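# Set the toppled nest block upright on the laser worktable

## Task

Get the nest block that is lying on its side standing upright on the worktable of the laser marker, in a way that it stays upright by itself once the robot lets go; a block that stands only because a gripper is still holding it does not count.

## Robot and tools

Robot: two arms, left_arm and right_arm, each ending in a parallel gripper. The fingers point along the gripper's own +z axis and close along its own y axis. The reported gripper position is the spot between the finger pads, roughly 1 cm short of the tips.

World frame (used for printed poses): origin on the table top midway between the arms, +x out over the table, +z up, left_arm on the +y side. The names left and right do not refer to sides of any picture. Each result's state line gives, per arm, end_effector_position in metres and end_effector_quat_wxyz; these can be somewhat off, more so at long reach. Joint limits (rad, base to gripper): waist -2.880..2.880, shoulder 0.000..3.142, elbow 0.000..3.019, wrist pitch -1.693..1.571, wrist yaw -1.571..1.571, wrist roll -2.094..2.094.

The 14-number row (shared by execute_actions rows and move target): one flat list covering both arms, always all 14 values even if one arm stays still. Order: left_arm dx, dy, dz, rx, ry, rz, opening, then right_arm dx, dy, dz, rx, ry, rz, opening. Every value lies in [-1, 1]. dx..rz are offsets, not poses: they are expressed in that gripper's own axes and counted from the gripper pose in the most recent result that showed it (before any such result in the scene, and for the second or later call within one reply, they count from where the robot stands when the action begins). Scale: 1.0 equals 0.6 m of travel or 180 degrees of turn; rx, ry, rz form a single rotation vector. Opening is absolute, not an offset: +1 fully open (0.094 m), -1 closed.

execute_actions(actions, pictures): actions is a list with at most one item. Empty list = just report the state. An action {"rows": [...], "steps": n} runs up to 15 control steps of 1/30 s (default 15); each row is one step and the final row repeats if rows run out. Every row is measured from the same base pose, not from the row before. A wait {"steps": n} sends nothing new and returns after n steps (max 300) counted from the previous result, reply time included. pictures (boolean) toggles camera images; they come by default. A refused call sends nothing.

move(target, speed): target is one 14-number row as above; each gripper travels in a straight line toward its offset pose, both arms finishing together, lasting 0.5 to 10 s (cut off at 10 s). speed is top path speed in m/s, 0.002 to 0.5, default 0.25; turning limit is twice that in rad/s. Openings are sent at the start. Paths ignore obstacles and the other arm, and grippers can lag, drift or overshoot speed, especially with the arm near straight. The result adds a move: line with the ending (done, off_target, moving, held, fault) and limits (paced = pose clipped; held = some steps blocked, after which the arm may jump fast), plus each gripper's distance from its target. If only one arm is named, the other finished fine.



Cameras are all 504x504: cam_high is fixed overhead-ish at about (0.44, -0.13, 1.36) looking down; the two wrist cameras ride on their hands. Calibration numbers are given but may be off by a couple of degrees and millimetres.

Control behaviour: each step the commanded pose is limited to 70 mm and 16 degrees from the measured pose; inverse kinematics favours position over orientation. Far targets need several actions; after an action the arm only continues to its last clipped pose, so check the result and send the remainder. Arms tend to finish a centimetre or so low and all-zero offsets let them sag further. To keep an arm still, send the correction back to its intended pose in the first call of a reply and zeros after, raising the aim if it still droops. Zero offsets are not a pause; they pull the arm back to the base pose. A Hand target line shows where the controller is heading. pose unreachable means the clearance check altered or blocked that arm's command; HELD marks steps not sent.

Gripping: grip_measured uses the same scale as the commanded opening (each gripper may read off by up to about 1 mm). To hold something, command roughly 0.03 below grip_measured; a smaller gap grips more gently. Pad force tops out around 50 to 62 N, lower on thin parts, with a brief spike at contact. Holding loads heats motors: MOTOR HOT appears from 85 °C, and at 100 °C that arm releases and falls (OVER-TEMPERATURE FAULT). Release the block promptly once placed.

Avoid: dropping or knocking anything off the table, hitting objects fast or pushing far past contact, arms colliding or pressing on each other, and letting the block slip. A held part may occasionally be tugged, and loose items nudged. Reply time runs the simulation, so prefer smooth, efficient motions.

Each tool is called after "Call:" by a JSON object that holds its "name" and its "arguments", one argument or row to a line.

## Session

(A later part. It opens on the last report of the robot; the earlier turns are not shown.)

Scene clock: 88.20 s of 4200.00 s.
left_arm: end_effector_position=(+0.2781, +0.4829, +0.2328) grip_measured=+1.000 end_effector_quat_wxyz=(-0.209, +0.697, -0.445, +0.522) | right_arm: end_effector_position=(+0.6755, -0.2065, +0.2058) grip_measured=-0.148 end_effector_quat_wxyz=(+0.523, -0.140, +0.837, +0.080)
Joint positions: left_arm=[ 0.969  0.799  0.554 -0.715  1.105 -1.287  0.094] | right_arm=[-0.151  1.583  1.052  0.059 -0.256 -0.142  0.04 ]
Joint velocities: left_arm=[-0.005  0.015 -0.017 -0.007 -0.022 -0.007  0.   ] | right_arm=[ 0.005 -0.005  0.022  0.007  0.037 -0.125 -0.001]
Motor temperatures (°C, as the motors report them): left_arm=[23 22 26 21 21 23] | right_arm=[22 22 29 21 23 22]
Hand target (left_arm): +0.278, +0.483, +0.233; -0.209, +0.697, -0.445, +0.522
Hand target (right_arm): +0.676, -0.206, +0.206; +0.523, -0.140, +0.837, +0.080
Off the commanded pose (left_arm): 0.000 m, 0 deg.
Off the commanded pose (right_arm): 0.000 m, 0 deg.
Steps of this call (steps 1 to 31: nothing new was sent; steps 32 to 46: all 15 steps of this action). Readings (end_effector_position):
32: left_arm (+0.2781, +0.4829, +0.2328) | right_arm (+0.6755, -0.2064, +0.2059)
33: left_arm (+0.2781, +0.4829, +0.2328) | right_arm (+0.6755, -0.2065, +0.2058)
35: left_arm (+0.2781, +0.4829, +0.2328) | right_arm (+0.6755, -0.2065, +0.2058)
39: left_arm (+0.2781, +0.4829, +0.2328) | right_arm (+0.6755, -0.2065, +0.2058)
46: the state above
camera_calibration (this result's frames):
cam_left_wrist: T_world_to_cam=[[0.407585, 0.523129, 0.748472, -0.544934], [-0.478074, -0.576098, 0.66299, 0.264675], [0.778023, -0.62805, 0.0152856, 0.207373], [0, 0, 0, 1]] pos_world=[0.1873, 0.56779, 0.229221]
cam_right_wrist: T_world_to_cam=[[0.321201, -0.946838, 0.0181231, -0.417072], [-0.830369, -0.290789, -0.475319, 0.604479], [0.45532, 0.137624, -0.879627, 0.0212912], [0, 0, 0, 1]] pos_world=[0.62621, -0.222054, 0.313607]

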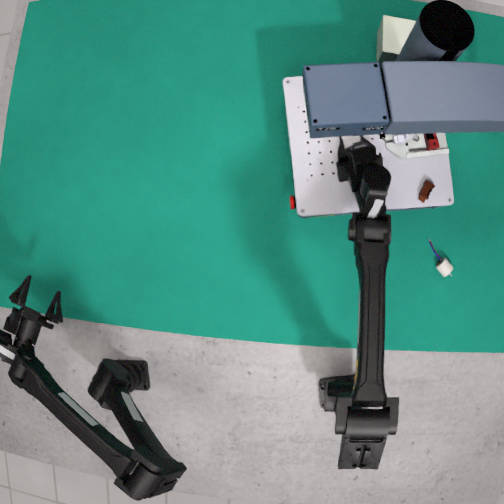

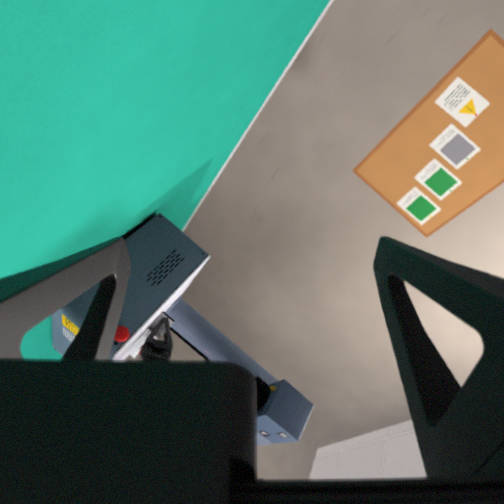

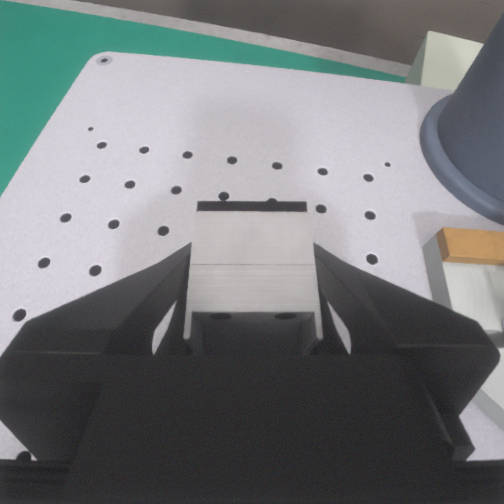

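Call:
{"name": "move", "arguments": {
  "target": [0, 0, 0, 0, 0, 0, 1, -0.0673, -0.0009, -0.0330, 0, 0, 0, -0.19],
  "speed": 0.06
}}

Scene clock: 90.97 s of 4200.00 s.
left_arm: end_effector_position=(+0.2781, +0.4829, +0.2328) grip_measured=+1.000 end_effector_quat_wxyz=(-0.209, +0.697, -0.445, +0.522) | right_arm: end_effector_position=(+0.6589, -0.2070, +0.2075) grip_measured=-0.148 end_effector_quat_wxyz=(+0.493, -0.137, +0.855, +0.084)
Joint positions: left_arm=[ 0.969  0.799  0.554 -0.715  1.105 -1.287  0.094] | right_arm=[-0.151  1.541  1.052 -0.056 -0.256 -0.142  0.04 ]
Joint velocities: left_arm=[-0.005 -0.015  0.007 -0.007  0.066 -0.095  0.   ] | right_arm=[ 0.005 -0.005 -0.012 -0.007  0.051  0.022 -0.001]
Motor temperatures (°C, as the motors report them): left_arm=[23 22 26 21 21 23] | right_arm=[22 22 29 21 23 22]
Hand target (left_arm): +0.278, +0.483, +0.233; -0.209, +0.697, -0.445, +0.522
Hand target (right_arm): +0.673, -0.206, +0.251; +0.524, -0.140, +0.837, +0.080
Off the commanded pose (left_arm): 0.000 m, 0 deg.
Off the commanded pose (right_arm): 0.046 m, 4 deg.
move: off_target (right_arm)
camera_calibration (this result's frames):
cam_left_wrist: T_world_to_cam=[[0.407585, 0.523129, 0.748472, -0.544934], [-0.478074, -0.576098, 0.66299, 0.264675], [0.778023, -0.62805, 0.0152856, 0.207373], [0, 0, 0, 1]] pos_world=[0.1873, 0.56779, 0.229221]
cam_right_wrist: T_world_to_cam=[[0.321749, -0.94682, -0.00299388, -0.408234], [-0.862571, -0.291813, -0.4133, 0.599425], [0.390447, 0.135561, -0.91059, 0.0791267], [0, 0, 0, 1]] pos_world=[0.617501, -0.222331, 0.318572]

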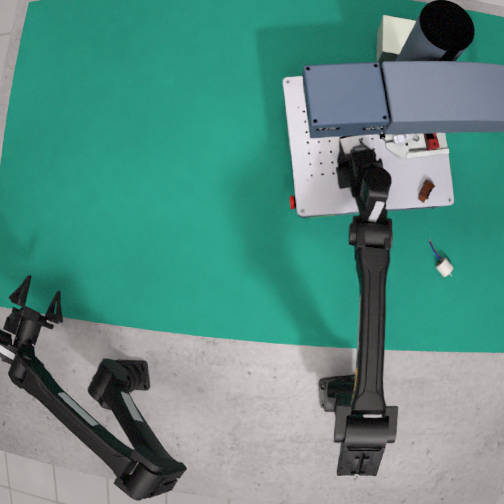

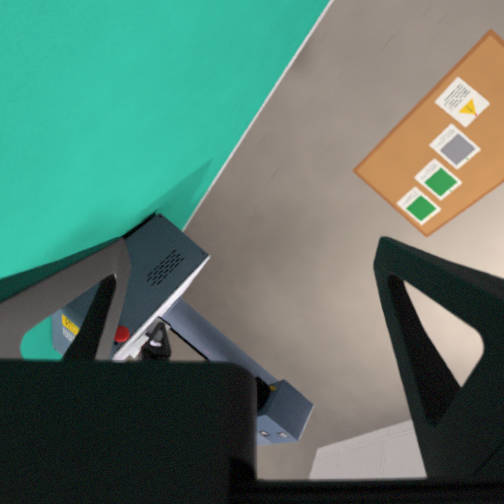

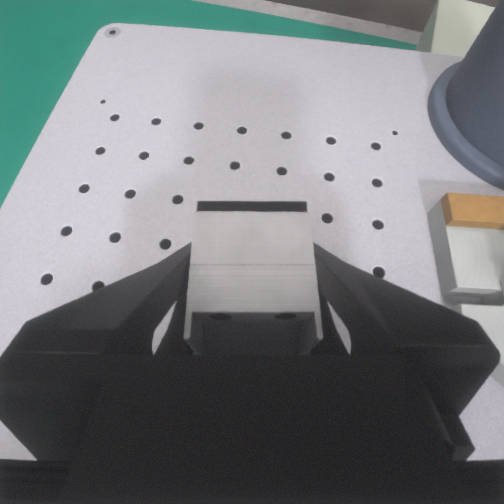

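Call:
{"name": "move", "arguments": {
  "target": [0, 0, 0, 0, 0, 0, 1, -0.0769, 0.0050, -0.0618, 0.0029, -0.0215, -0.0061, -0.19],
  "speed": 0.06
}}

Scene clock: 95.40 s of 4200.00 s.
left_arm: end_effector_position=(+0.2781, +0.4829, +0.2328) grip_measured=+1.000 end_effector_quat_wxyz=(-0.209, +0.697, -0.445, +0.522) | right_arm: end_effector_position=(+0.6456, -0.2075, +0.2408) grip_measured=-0.148 end_effector_quat_wxyz=(+0.505, -0.138, +0.848, +0.082)
Joint positions: left_arm=[ 0.969  0.799  0.554 -0.715  1.105 -1.287  0.094] | right_arm=[-0.151  1.466  1.048 -0.099 -0.256 -0.142  0.04 ]
Joint velocities: left_arm=[-0.005 -0.005  0.007  0.002  0.007  0.007  0.   ] | right_arm=[ 0.005 -0.015  0.002 -0.002 -0.022 -0.007  0.002]
Motor temperatures (°C, as the motors report them): left_arm=[23 22 26 21 21 23] | right_arm=[22 23 30 21 23 22]
Hand target (left_arm): +0.278, +0.483, +0.233; -0.209, +0.697, -0.445, +0.522
Hand target (right_arm): +0.649, -0.207, +0.266; +0.523, -0.141, +0.837, +0.080
Off the commanded pose (left_arm): 0.000 m, 0 deg.
Off the commanded pose (right_arm): 0.026 m, 2 deg.
After step 90, 0.10 s passed at rest.
move: off_target (right_arm)
camera_calibration (this result's frames):
cam_left_wrist: T_world_to_cam=[[0.407585, 0.523129, 0.748472, -0.544934], [-0.478074, -0.576098, 0.66299, 0.264675], [0.778023, -0.62805, 0.0152856, 0.207373], [0, 0, 0, 1]] pos_world=[0.1873, 0.56779, 0.229221]
cam_right_wrist: T_world_to_cam=[[0.321719, -0.946821, 0.00512368, -0.406179], [-0.850731, -0.291436, -0.437403, 0.599793], [0.415636, 0.136362, -0.899251, 0.0958876], [0, 0, 0, 1]] pos_world=[0.601084, -0.222853, 0.35066]

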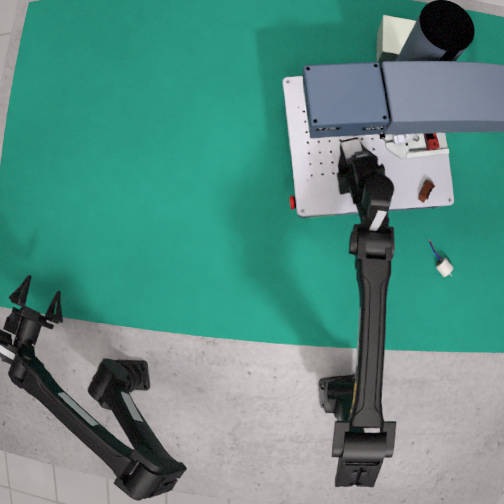

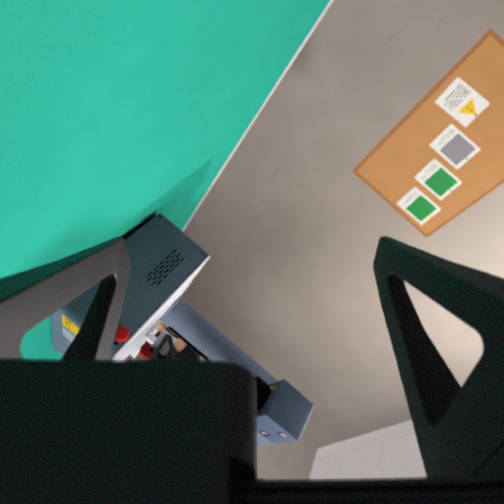

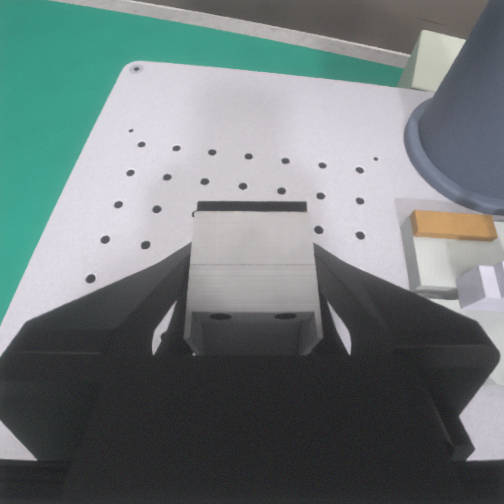

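Call:
{"name": "move", "arguments": {
  "target": [0, 0, 0, 0, 0, 0, 1, -0.0033, 0.0571, -0.2710, 0.2218, 0.2716, 0.6947, -0.19],
  "speed": 0.3
}}

Scene clock: 109.23 s of 4200.00 s.
left_arm: end_effector_position=(+0.2781, +0.4829, +0.2328) grip_measured=+1.000 end_effector_quat_wxyz=(-0.209, +0.697, -0.445, +0.522) | right_arm: end_effector_position=(+0.4864, -0.2156, +0.2997) grip_measured=-0.150 end_effector_quat_wxyz=(-0.145, +0.773, +0.597, +0.161)
Joint positions: left_arm=[ 0.969  0.799  0.554 -0.715  1.105 -1.287  0.094] | right_arm=[-0.221  1.461  1.5   -1.544 -0.432  1.802  0.04 ]
Joint velocities: left_arm=[-0.015 -0.015 -0.002 -0.007  0.081 -0.066  0.   ] | right_arm=[-0.005 -0.005 -0.002 -0.002  0.037 -0.007  0.001]
Motor temperatures (°C, as the motors report them): left_arm=[23 22 26 21 21 23] | right_arm=[22 23 31 21 23 22]
Hand target (left_arm): +0.278, +0.483, +0.233; -0.209, +0.697, -0.445, +0.522
Hand target (right_arm): +0.499, -0.219, +0.320; -0.135, +0.776, +0.589, +0.178
Off the commanded pose (left_arm): 0.000 m, 0 deg.
Off the commanded pose (right_arm): 0.025 m, 2 deg.
After step 90, 6.23 s passed at rest.
move: off_target (right_arm)
camera_calibration (this result's frames):
cam_left_wrist: T_world_to_cam=[[0.407585, 0.523129, 0.748472, -0.544934], [-0.478074, -0.576098, 0.66299, 0.264675], [0.778023, -0.62805, 0.0152856, 0.207373], [0, 0, 0, 1]] pos_world=[0.1873, 0.56779, 0.229221]
cam_right_wrist: T_world_to_cam=[[-0.970366, 0.240044, 0.0277149, 0.514598], [0.141644, 0.472133, 0.870073, -0.222112], [0.195771, 0.848215, -0.492143, 0.354521], [0, 0, 0, 1]] pos_world=[0.461404, -0.31937, 0.353466]

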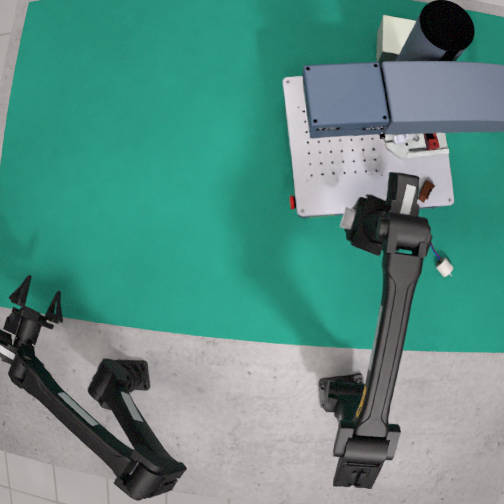

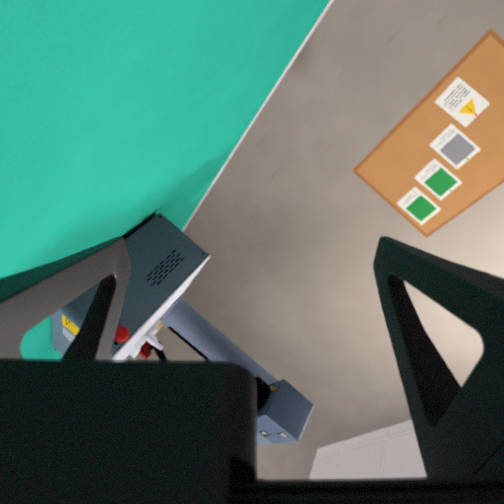

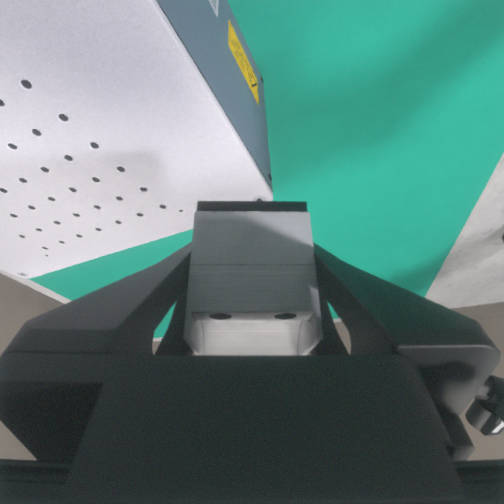

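Call:
{"name": "move", "arguments": {
  "target": [0, 0, 0, 0, 0, 0, 1, 0.0014, 0.1798, 0.0857, -0.0220, 0.0132, -0.0011, -0.19],
  "speed": 0.12
}}

Scene clock: 114.37 s of 4200.00 s.
left_arm: end_effector_position=(+0.2781, +0.4829, +0.2328) grip_measured=+1.000 end_effector_quat_wxyz=(-0.209, +0.697, -0.445, +0.522) | right_arm: end_effector_position=(+0.5752, -0.2161, +0.2268) grip_measured=-0.150 end_effector_quat_wxyz=(-0.147, +0.772, +0.593, +0.172)
Joint positions: left_arm=[ 0.969  0.799  0.554 -0.715  1.105 -1.287  0.094] | right_arm=[-0.221  1.692  1.578 -1.374 -0.45   1.812  0.04 ]
Joint velocities: left_arm=[-0.005 -0.005 -0.012  0.012 -0.007  0.037  0.   ] | right_arm=[-0.015 -0.005 -0.012  0.007 -0.022 -0.022 -0.001]
Motor temperatures (°C, as the motors report them): left_arm=[23 22 26 21 21 23] | right_arm=[22 23 31 21 23 22]
Hand target (left_arm): +0.278, +0.483, +0.233; -0.209, +0.697, -0.445, +0.522
Hand target (right_arm): +0.593, -0.219, +0.250; -0.131, +0.772, +0.590, +0.198
Off the commanded pose (left_arm): 0.000 m, 0 deg.
Off the commanded pose (right_arm): 0.031 m, 4 deg.
After step 90, 0.70 s passed at rest.
move: off_target (right_arm)
camera_calibration (this result's frames):
cam_left_wrist: T_world_to_cam=[[0.407585, 0.523129, 0.748472, -0.544934], [-0.478074, -0.576098, 0.66299, 0.264675], [0.778023, -0.62805, 0.0152856, 0.207373], [0, 0, 0, 1]] pos_world=[0.1873, 0.56779, 0.229221]
cam_right_wrist: T_world_to_cam=[[-0.968758, 0.247263, 0.0192035, 0.605479], [0.13348, 0.454569, 0.880654, -0.172561], [0.209024, 0.855704, -0.473372, 0.291484], [0, 0, 0, 1]] pos_world=[0.548669, -0.320696, 0.278319]

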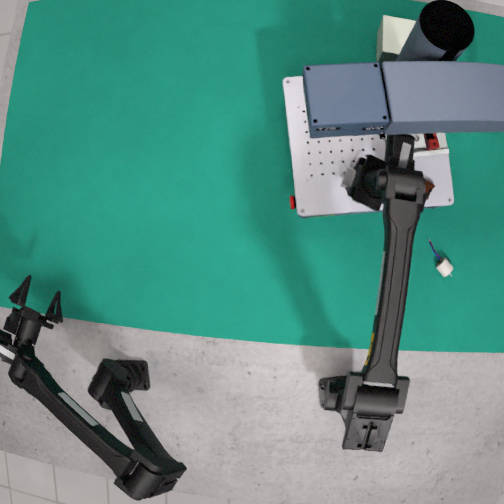

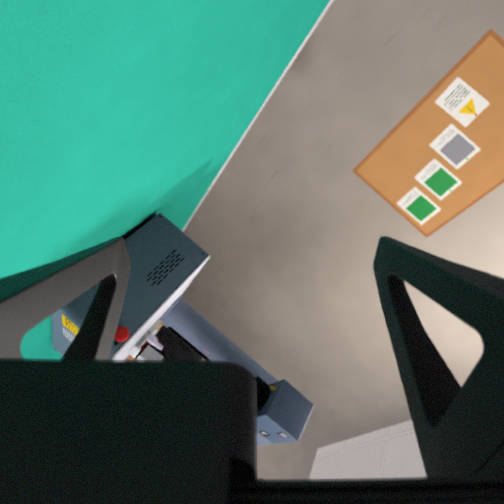

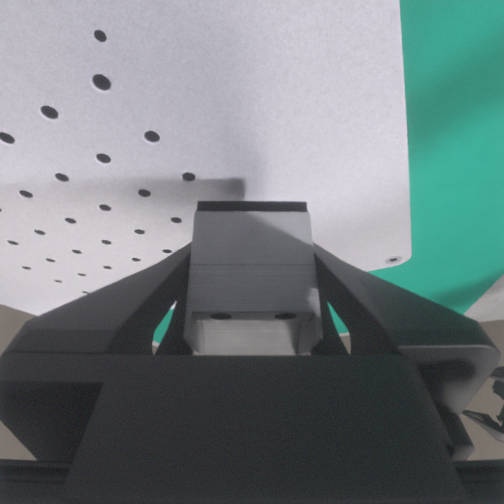

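Call:
{"name": "move", "arguments": {
  "target": [0, 0, 0, 0, 0, 0, 1, 0.0101, 0.0500, -0.0023, -0.0251, 0.0048, -0.0027, -0.19],
  "speed": 0.03
}}

Scene clock: 119.10 s of 4200.00 s.
left_arm: end_effector_position=(+0.2781, +0.4829, +0.2328) grip_measured=+1.000 end_effector_quat_wxyz=(-0.209, +0.697, -0.445, +0.522) | right_arm: end_effector_position=(+0.5902, -0.2171, +0.2201) grip_measured=-0.150 end_effector_quat_wxyz=(-0.132, +0.772, +0.592, +0.189)
Joint positions: left_arm=[ 0.969  0.799  0.554 -0.715  1.105 -1.287  0.094] | right_arm=[-0.221  1.705  1.575 -1.309 -0.448  1.825  0.04 ]
Joint velocities: left_arm=[-0.005 -0.015 -0.012 -0.017 -0.007 -0.022  0.   ] | right_arm=[-0.005 -0.005  0.012 -0.017  0.007  0.037 -0.001]
Motor temperatures (°C, as the motors report them): left_arm=[23 22 26 21 21 23] | right_arm=[22 23 31 21 23 22]
Hand target (left_arm): +0.278, +0.483, +0.233; -0.209, +0.697, -0.445, +0.522
Hand target (right_arm): +0.605, -0.219, +0.230; -0.121, +0.773, +0.588, +0.203
Off the commanded pose (left_arm): 0.000 m, 0 deg.
Off the commanded pose (right_arm): 0.018 m, 2 deg.
After step 90, 0.17 s passed at rest.
move: off_target (right_arm)
camera_calibration (this result's frames):
cam_left_wrist: T_world_to_cam=[[0.407585, 0.523129, 0.748472, -0.544934], [-0.478074, -0.576098, 0.66299, 0.264675], [0.778023, -0.62805, 0.0152856, 0.207373], [0, 0, 0, 1]] pos_world=[0.1873, 0.56779, 0.229221]
cam_right_wrist: T_world_to_cam=[[-0.965751, 0.258442, -0.0230778, 0.630358], [0.100887, 0.455957, 0.884266, -0.149432], [0.239054, 0.851652, -0.466414, 0.265873], [0, 0, 0, 1]] pos_world=[0.560286, -0.321207, 0.270692]

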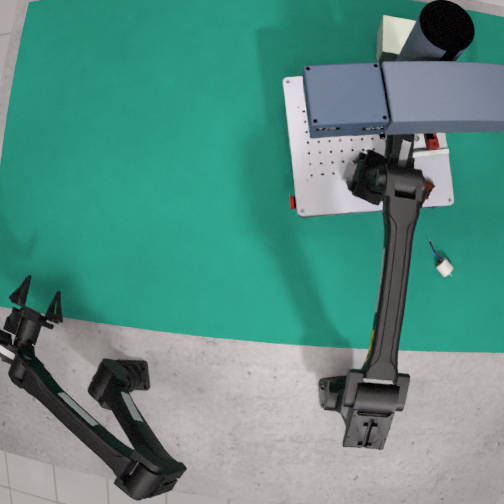

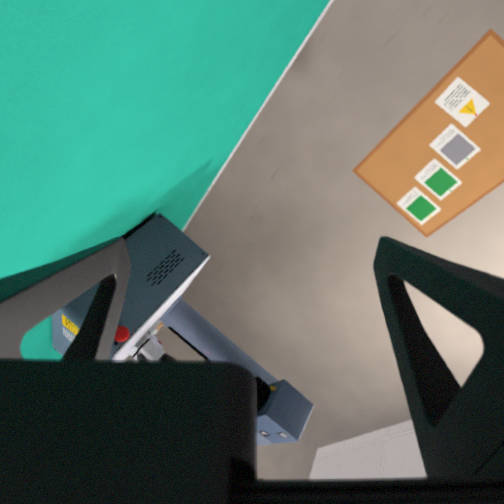

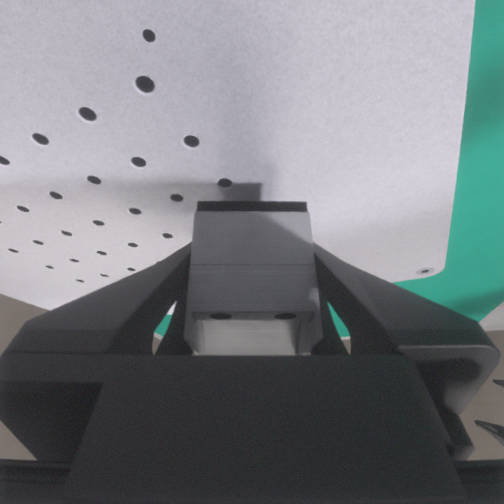

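Call:
{"name": "move", "arguments": {
  "target": [0, 0, 0, 0, 0, 0, 1, -0.0066, 0.0187, 0.0230, 0.0047, -0.0012, 0.0024, -0.19],
  "speed": 0.02
}}

Scene clock: 123.03 s of 4200.00 s.
left_arm: end_effector_position=(+0.2781, +0.4829, +0.2328) grip_measured=+1.000 end_effector_quat_wxyz=(-0.209, +0.697, -0.445, +0.522) | right_arm: end_effector_position=(+0.5916, -0.2172, +0.2013) grip_measured=-0.150 end_effector_quat_wxyz=(-0.144, +0.776, +0.589, +0.175)
Joint positions: left_arm=[ 0.969  0.799  0.554 -0.715  1.105 -1.287  0.094] | right_arm=[-0.221  1.737  1.57  -1.309 -0.448  1.825  0.04 ]
Joint velocities: left_arm=[ 0.015 -0.015 -0.012  0.012  0.051 -0.037  0.   ] | right_arm=[ 0.005 -0.015  0.012 -0.007  0.022 -0.066  0.002]
Motor temperatures (°C, as the motors report them): left_arm=[23 22 26 21 21 23] | right_arm=[22 23 31 21 23 22]
Hand target (left_arm): +0.278, +0.483, +0.233; -0.209, +0.697, -0.445, +0.522
Hand target (right_arm): +0.602, -0.218, +0.206; -0.138, +0.774, +0.591, +0.182
Off the commanded pose (left_arm): 0.000 m, 0 deg.
Off the commanded pose (right_arm): 0.011 m, 1 deg.
move: off_target (right_arm)
camera_calibration (this result's frames):
cam_left_wrist: T_world_to_cam=[[0.407585, 0.523129, 0.748472, -0.544934], [-0.478074, -0.576098, 0.66299, 0.264675], [0.778023, -0.62805, 0.0152856, 0.207373], [0, 0, 0, 1]] pos_world=[0.1873, 0.56779, 0.229221]
cam_right_wrist: T_world_to_cam=[[-0.965761, 0.259109, 0.012974, 0.624189], [0.133782, 0.454543, 0.880621, -0.151967], [0.22228, 0.852205, -0.473644, 0.268318], [0, 0, 0, 1]] pos_world=[0.563506, -0.321319, 0.252814]

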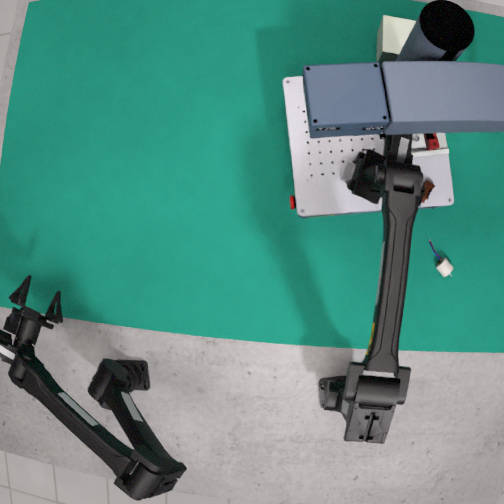

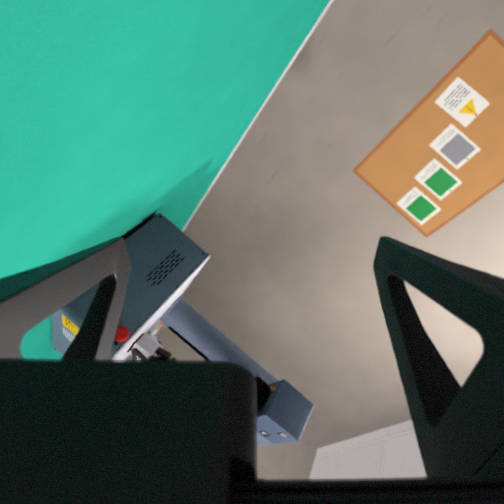

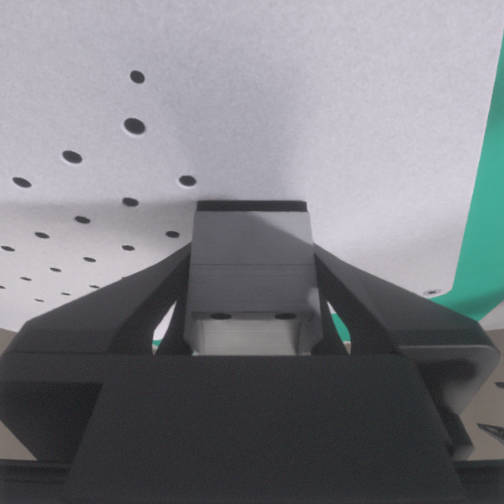

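Call:
{"name": "zoom_image", "arguments": {
  "camera": "cam_right_wrist",
  "region": [100, 100, 340, 280]
}}

Call:
{"name": "zoom_image", "arguments": {
  "camera": "cam_left_wrist",
  "region": [110, 310, 190, 370]
}}

Region (100, 100, 340, 280) of cam_right_wrist's 504x504 image, scaled by 2.100, with more detail than that image has; it fills the top 378 rows of this view, and the rest is white.

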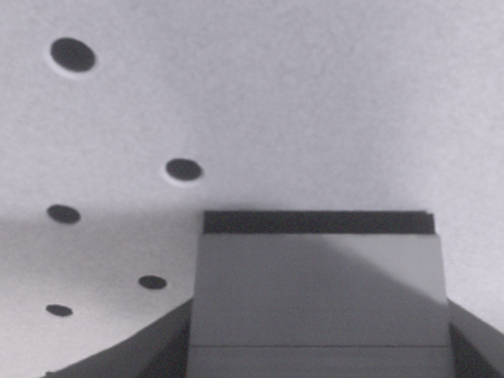

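Region (110, 310, 190, 370) of cam_left_wrist's 504x504 image, scaled by 6.300, with more detail than that image has; it fills the top 378 rows of this view, and the rest is white.

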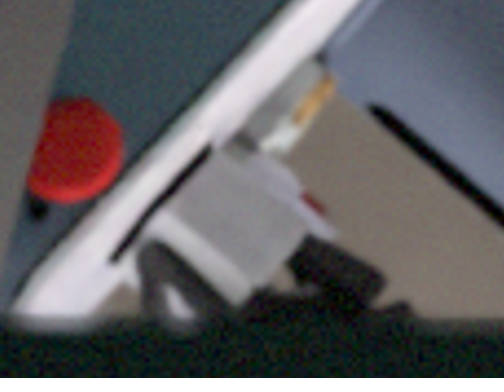

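Call:
{"name": "execute_actions", "arguments": {
  "actions": [
    {"rows": [[0, 0, 0, 0, 0, 0, 1, 0, 0, 0, 0, 0, 0, -0.13], [0, 0, 0, 0, 0, 0, 1, 0, 0, 0, 0, 0, 0, -0.12], [0, 0, 0, 0, 0, 0, 1, 0, 0, 0, 0, 0, 0, -0.11], [0, 0, 0, 0, 0, 0, 1, 0, 0, 0, 0, 0, 0, -0.10], [0, 0, 0, 0, 0, 0, 1, 0, 0, 0, 0, 0, 0, -0.05], [0, 0, 0, 0, 0, 0, 1, 0, 0, 0, 0, 0, 0, 0.1], [0, 0, 0, 0, 0, 0, 1, 0, 0, 0, 0, 0, 0, 0.5]], "steps": 15}
  ]
}}

Scene clock: 126.53 s of 4200.00 s.
left_arm: end_effector_position=(+0.2781, +0.4829, +0.2328) grip_measured=+1.000 end_effector_quat_wxyz=(-0.209, +0.697, -0.445, +0.522) | right_arm: end_effector_position=(+0.5916, -0.2172, +0.2013) grip_measured=+0.498 end_effector_quat_wxyz=(-0.144, +0.776, +0.589, +0.175)
Joint positions: left_arm=[ 0.969  0.799  0.554 -0.715  1.105 -1.287  0.094] | right_arm=[-0.221  1.737  1.57  -1.309 -0.448  1.825  0.07 ]
Joint velocities: left_arm=[-0.005 -0.015  0.007 -0.012 -0.007 -0.037  0.   ] | right_arm=[-0.015 -0.015 -0.007 -0.017 -0.037 -0.007 -0.001]
Motor temperatures (°C, as the motors report them): left_arm=[23 22 27 21 21 23] | right_arm=[22 23 31 21 23 22]
Hand target (left_arm): +0.278, +0.483, +0.233; -0.209, +0.697, -0.445, +0.522
Hand target (right_arm): +0.592, -0.217, +0.201; -0.144, +0.776, +0.589, +0.175
Off the commanded pose (left_arm): 0.000 m, 0 deg.
Off the commanded pose (right_arm): 0.000 m, 0 deg.
Steps of this call (steps 1 to 90: nothing new was sent; steps 91 to 105: all 15 steps of this action). Readings (end_effector_position):
91: left_arm (+0.2781, +0.4829, +0.2328) | right_arm (+0.5916, -0.2172, +0.2013)
92: left_arm (+0.2781, +0.4829, +0.2328) | right_arm (+0.5916, -0.2172, +0.2013)
94: left_arm (+0.2781, +0.4829, +0.2328) | right_arm (+0.5916, -0.2172, +0.2013)
98: left_arm (+0.2781, +0.4829, +0.2328) | right_arm (+0.5916, -0.2172, +0.2013)
105: the state above
camera_calibration (this result's frames):
cam_left_wrist: T_world_to_cam=[[0.407585, 0.523129, 0.748472, -0.544934], [-0.478074, -0.576098, 0.66299, 0.264675], [0.778023, -0.62805, 0.0152856, 0.207373], [0, 0, 0, 1]] pos_world=[0.1873, 0.56779, 0.229221]
cam_right_wrist: T_world_to_cam=[[-0.965761, 0.259109, 0.012974, 0.624189], [0.133782, 0.454543, 0.880621, -0.151967], [0.22228, 0.852205, -0.473644, 0.268318], [0, 0, 0, 1]] pos_world=[0.563506, -0.321319, 0.252814]

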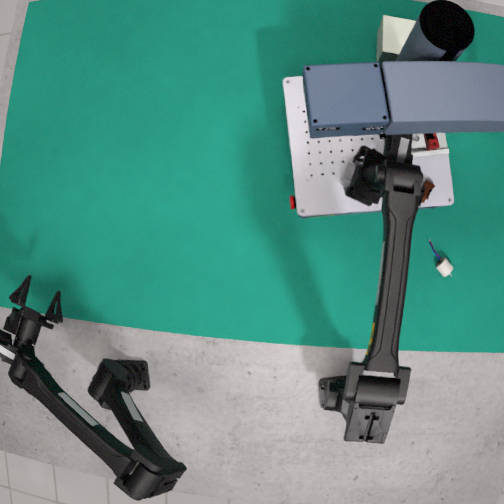

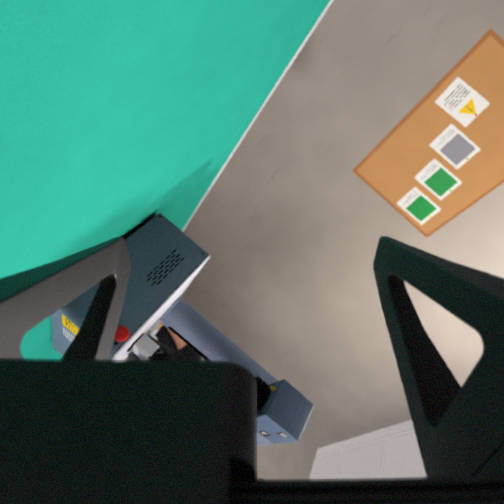

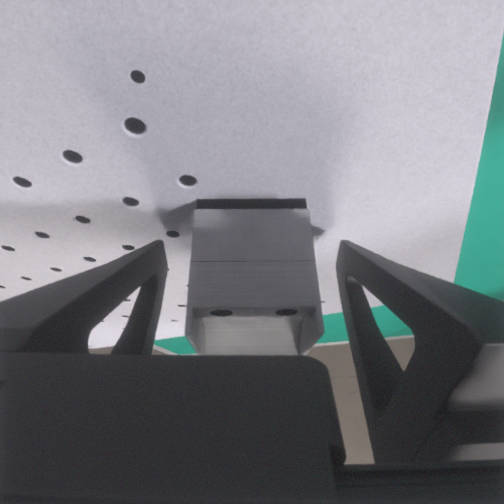

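Call:
{"name": "move", "arguments": {
  "target": [0, 0, 0, 0, 0, 0, 1, -0.05, -0.02, -0.13, 0, 0, 0, 1],
  "speed": 0.1
}}

Scene clock: 129.10 s of 4200.00 s.
left_arm: end_effector_position=(+0.2781, +0.4829, +0.2328) grip_measured=+1.000 end_effector_quat_wxyz=(-0.209, +0.697, -0.445, +0.522) | right_arm: end_effector_position=(+0.5557, -0.2693, +0.2356) grip_measured=+1.000 end_effector_quat_wxyz=(-0.160, +0.782, +0.582, +0.156)
Joint positions: left_arm=[ 0.969  0.799  0.554 -0.715  1.105 -1.287  0.094] | right_arm=[-0.326  1.684  1.592 -1.485 -0.451  1.718  0.094]
Joint velocities: left_arm=[ 0.015 -0.005  0.017 -0.012 -0.11  -0.066  0.   ] | right_arm=[-0.005 -0.005 -0.002 -0.012 -0.066 -0.037  0.   ]
Motor temperatures (°C, as the motors report them): left_arm=[23 22 27 21 21 23] | right_arm=[22 23 31 21 23 22]
Hand target (left_arm): +0.278, +0.483, +0.233; -0.209, +0.697, -0.445, +0.522
Hand target (right_arm): +0.564, -0.274, +0.259; -0.143, +0.776, +0.589, +0.175
Off the commanded pose (left_arm): 0.000 m, 0 deg.
Off the commanded pose (right_arm): 0.025 m, 3 deg.
move: off_target (right_arm)
camera_calibration (this result's frames):
cam_left_wrist: T_world_to_cam=[[0.407585, 0.523129, 0.748472, -0.544934], [-0.478074, -0.576098, 0.66299, 0.264675], [0.778023, -0.62805, 0.0152856, 0.207373], [0, 0, 0, 1]] pos_world=[0.1873, 0.56779, 0.229221]
cam_right_wrist: T_world_to_cam=[[-0.961605, 0.266624, 0.0650155, 0.590072], [0.183896, 0.450163, 0.873805, -0.181104], [0.20371, 0.852212, -0.48191, 0.349198], [0, 0, 0, 1]] pos_world=[0.529585, -0.373392, 0.288168]

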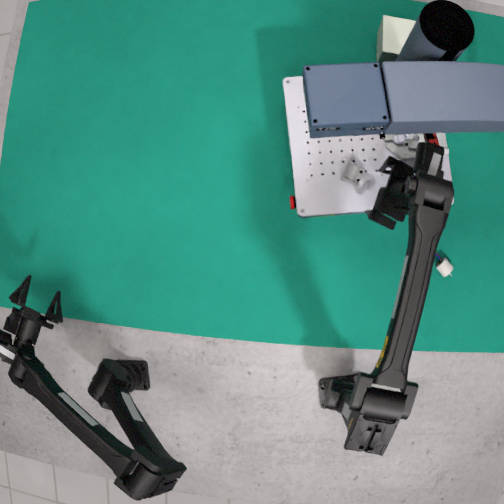

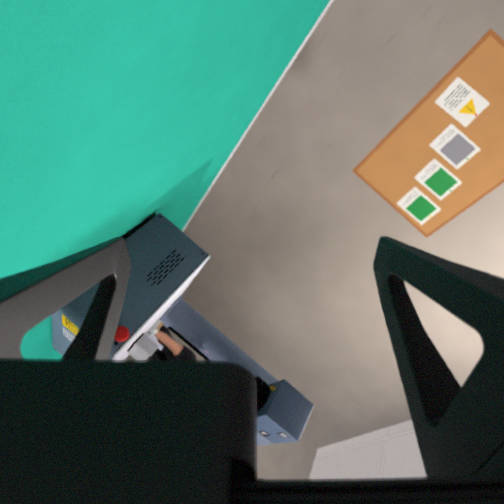

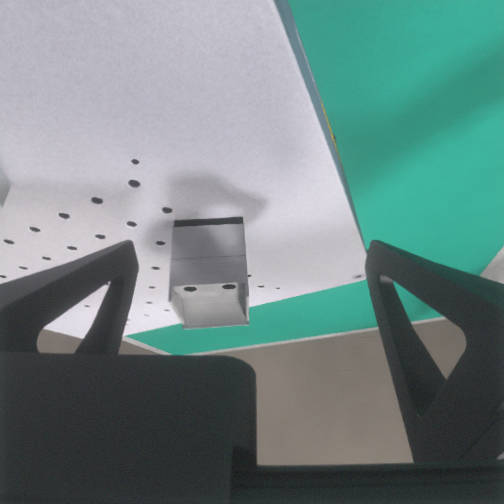

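Call:
{"name": "execute_actions", "arguments": {
  "actions": []
}}

Scene clock: 131.07 s of 4200.00 s.
left_arm: end_effector_position=(+0.2781, +0.4829, +0.2328) grip_measured=+1.000 end_effector_quat_wxyz=(-0.209, +0.697, -0.445, +0.522) | right_arm: end_effector_position=(+0.5557, -0.2693, +0.2356) grip_measured=+1.000 end_effector_quat_wxyz=(-0.160, +0.782, +0.582, +0.156)
Joint positions: left_arm=[ 0.969  0.799  0.554 -0.715  1.105 -1.287  0.094] | right_arm=[-0.326  1.684  1.592 -1.485 -0.451  1.716  0.094]
Joint velocities: left_arm=[ 0.005 -0.005  0.007  0.002  0.081 -0.022  0.   ] | right_arm=[-0.015 -0.005 -0.017  0.002  0.051  0.007  0.   ]
Motor temperatures (°C, as the motors report them): left_arm=[23 22 27 21 21 23] | right_arm=[22 23 31 21 23 22]
Hand target (left_arm): +0.278, +0.483, +0.233; -0.209, +0.697, -0.445, +0.522
Hand target (right_arm): +0.564, -0.274, +0.259; -0.143, +0.776, +0.589, +0.175
Off the commanded pose (left_arm): 0.000 m, 0 deg.
Off the commanded pose (right_arm): 0.025 m, 3 deg.
Steps of this call (steps 1 to 59: nothing new was sent). Readings (end_effector_position):
1: left_arm (+0.2781, +0.4829, +0.2328) | right_arm (+0.5557, -0.2693, +0.2356)
2: left_arm (+0.2781, +0.4829, +0.2328) | right_arm (+0.5557, -0.2693, +0.2356)
4: left_arm (+0.2781, +0.4829, +0.2328) | right_arm (+0.5557, -0.2693, +0.2356)
8: left_arm (+0.2781, +0.4829, +0.2328) | right_arm (+0.5557, -0.2693, +0.2356)
59: the state above
camera_calibration (this result's frames):
cam_left_wrist: T_world_to_cam=[[0.407585, 0.523129, 0.748472, -0.544934], [-0.478074, -0.576098, 0.66299, 0.264675], [0.778023, -0.62805, 0.0152856, 0.207373], [0, 0, 0, 1]] pos_world=[0.1873, 0.56779, 0.229221]
cam_right_wrist: T_world_to_cam=[[-0.962115, 0.26498, 0.0641938, 0.590106], [0.182403, 0.450573, 0.873907, -0.180187], [0.202644, 0.852508, -0.481836, 0.349853], [0, 0, 0, 1]] pos_world=[0.529721, -0.373431, 0.288158]

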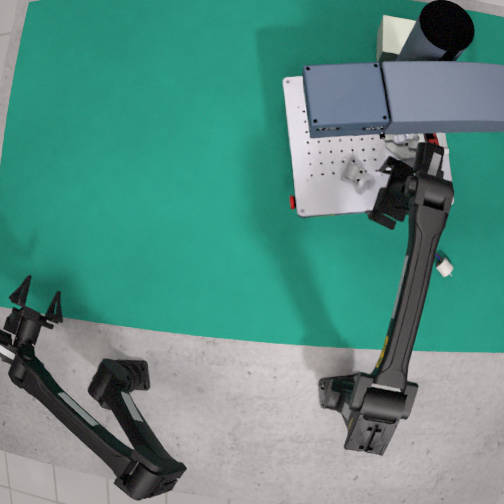

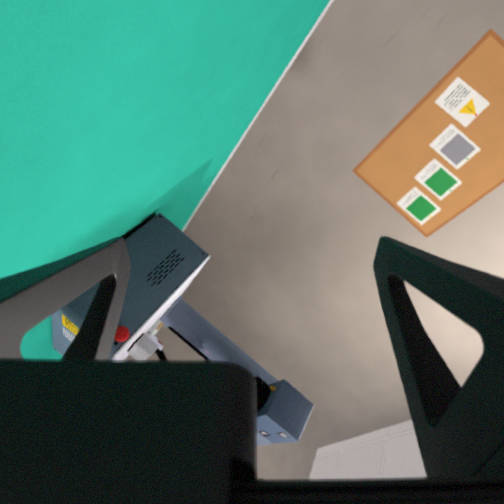

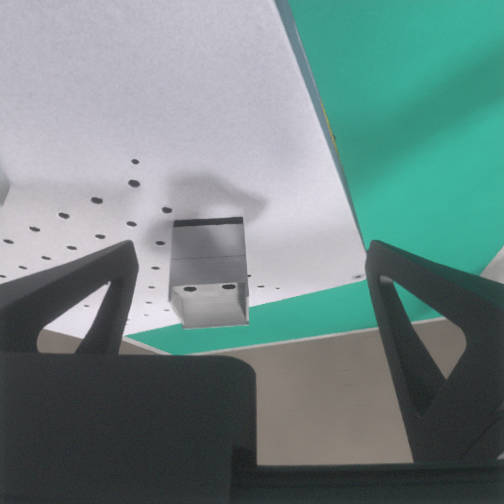

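Call:
{"name": "zoom_image", "arguments": {
  "camera": "cam_high",
  "region": [280, 110, 460, 230]
}}

Region (280, 110, 460, 230) of cam_high's 504x504 image, scaled by 2.800, with more detail than that image has.

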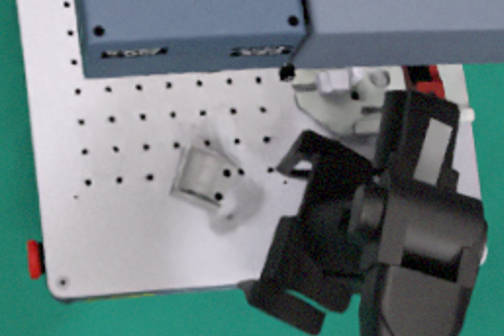

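Call:
{"name": "finished_scene", "arguments": {
  "scene": 1
}}

The scene is finished: the task was done.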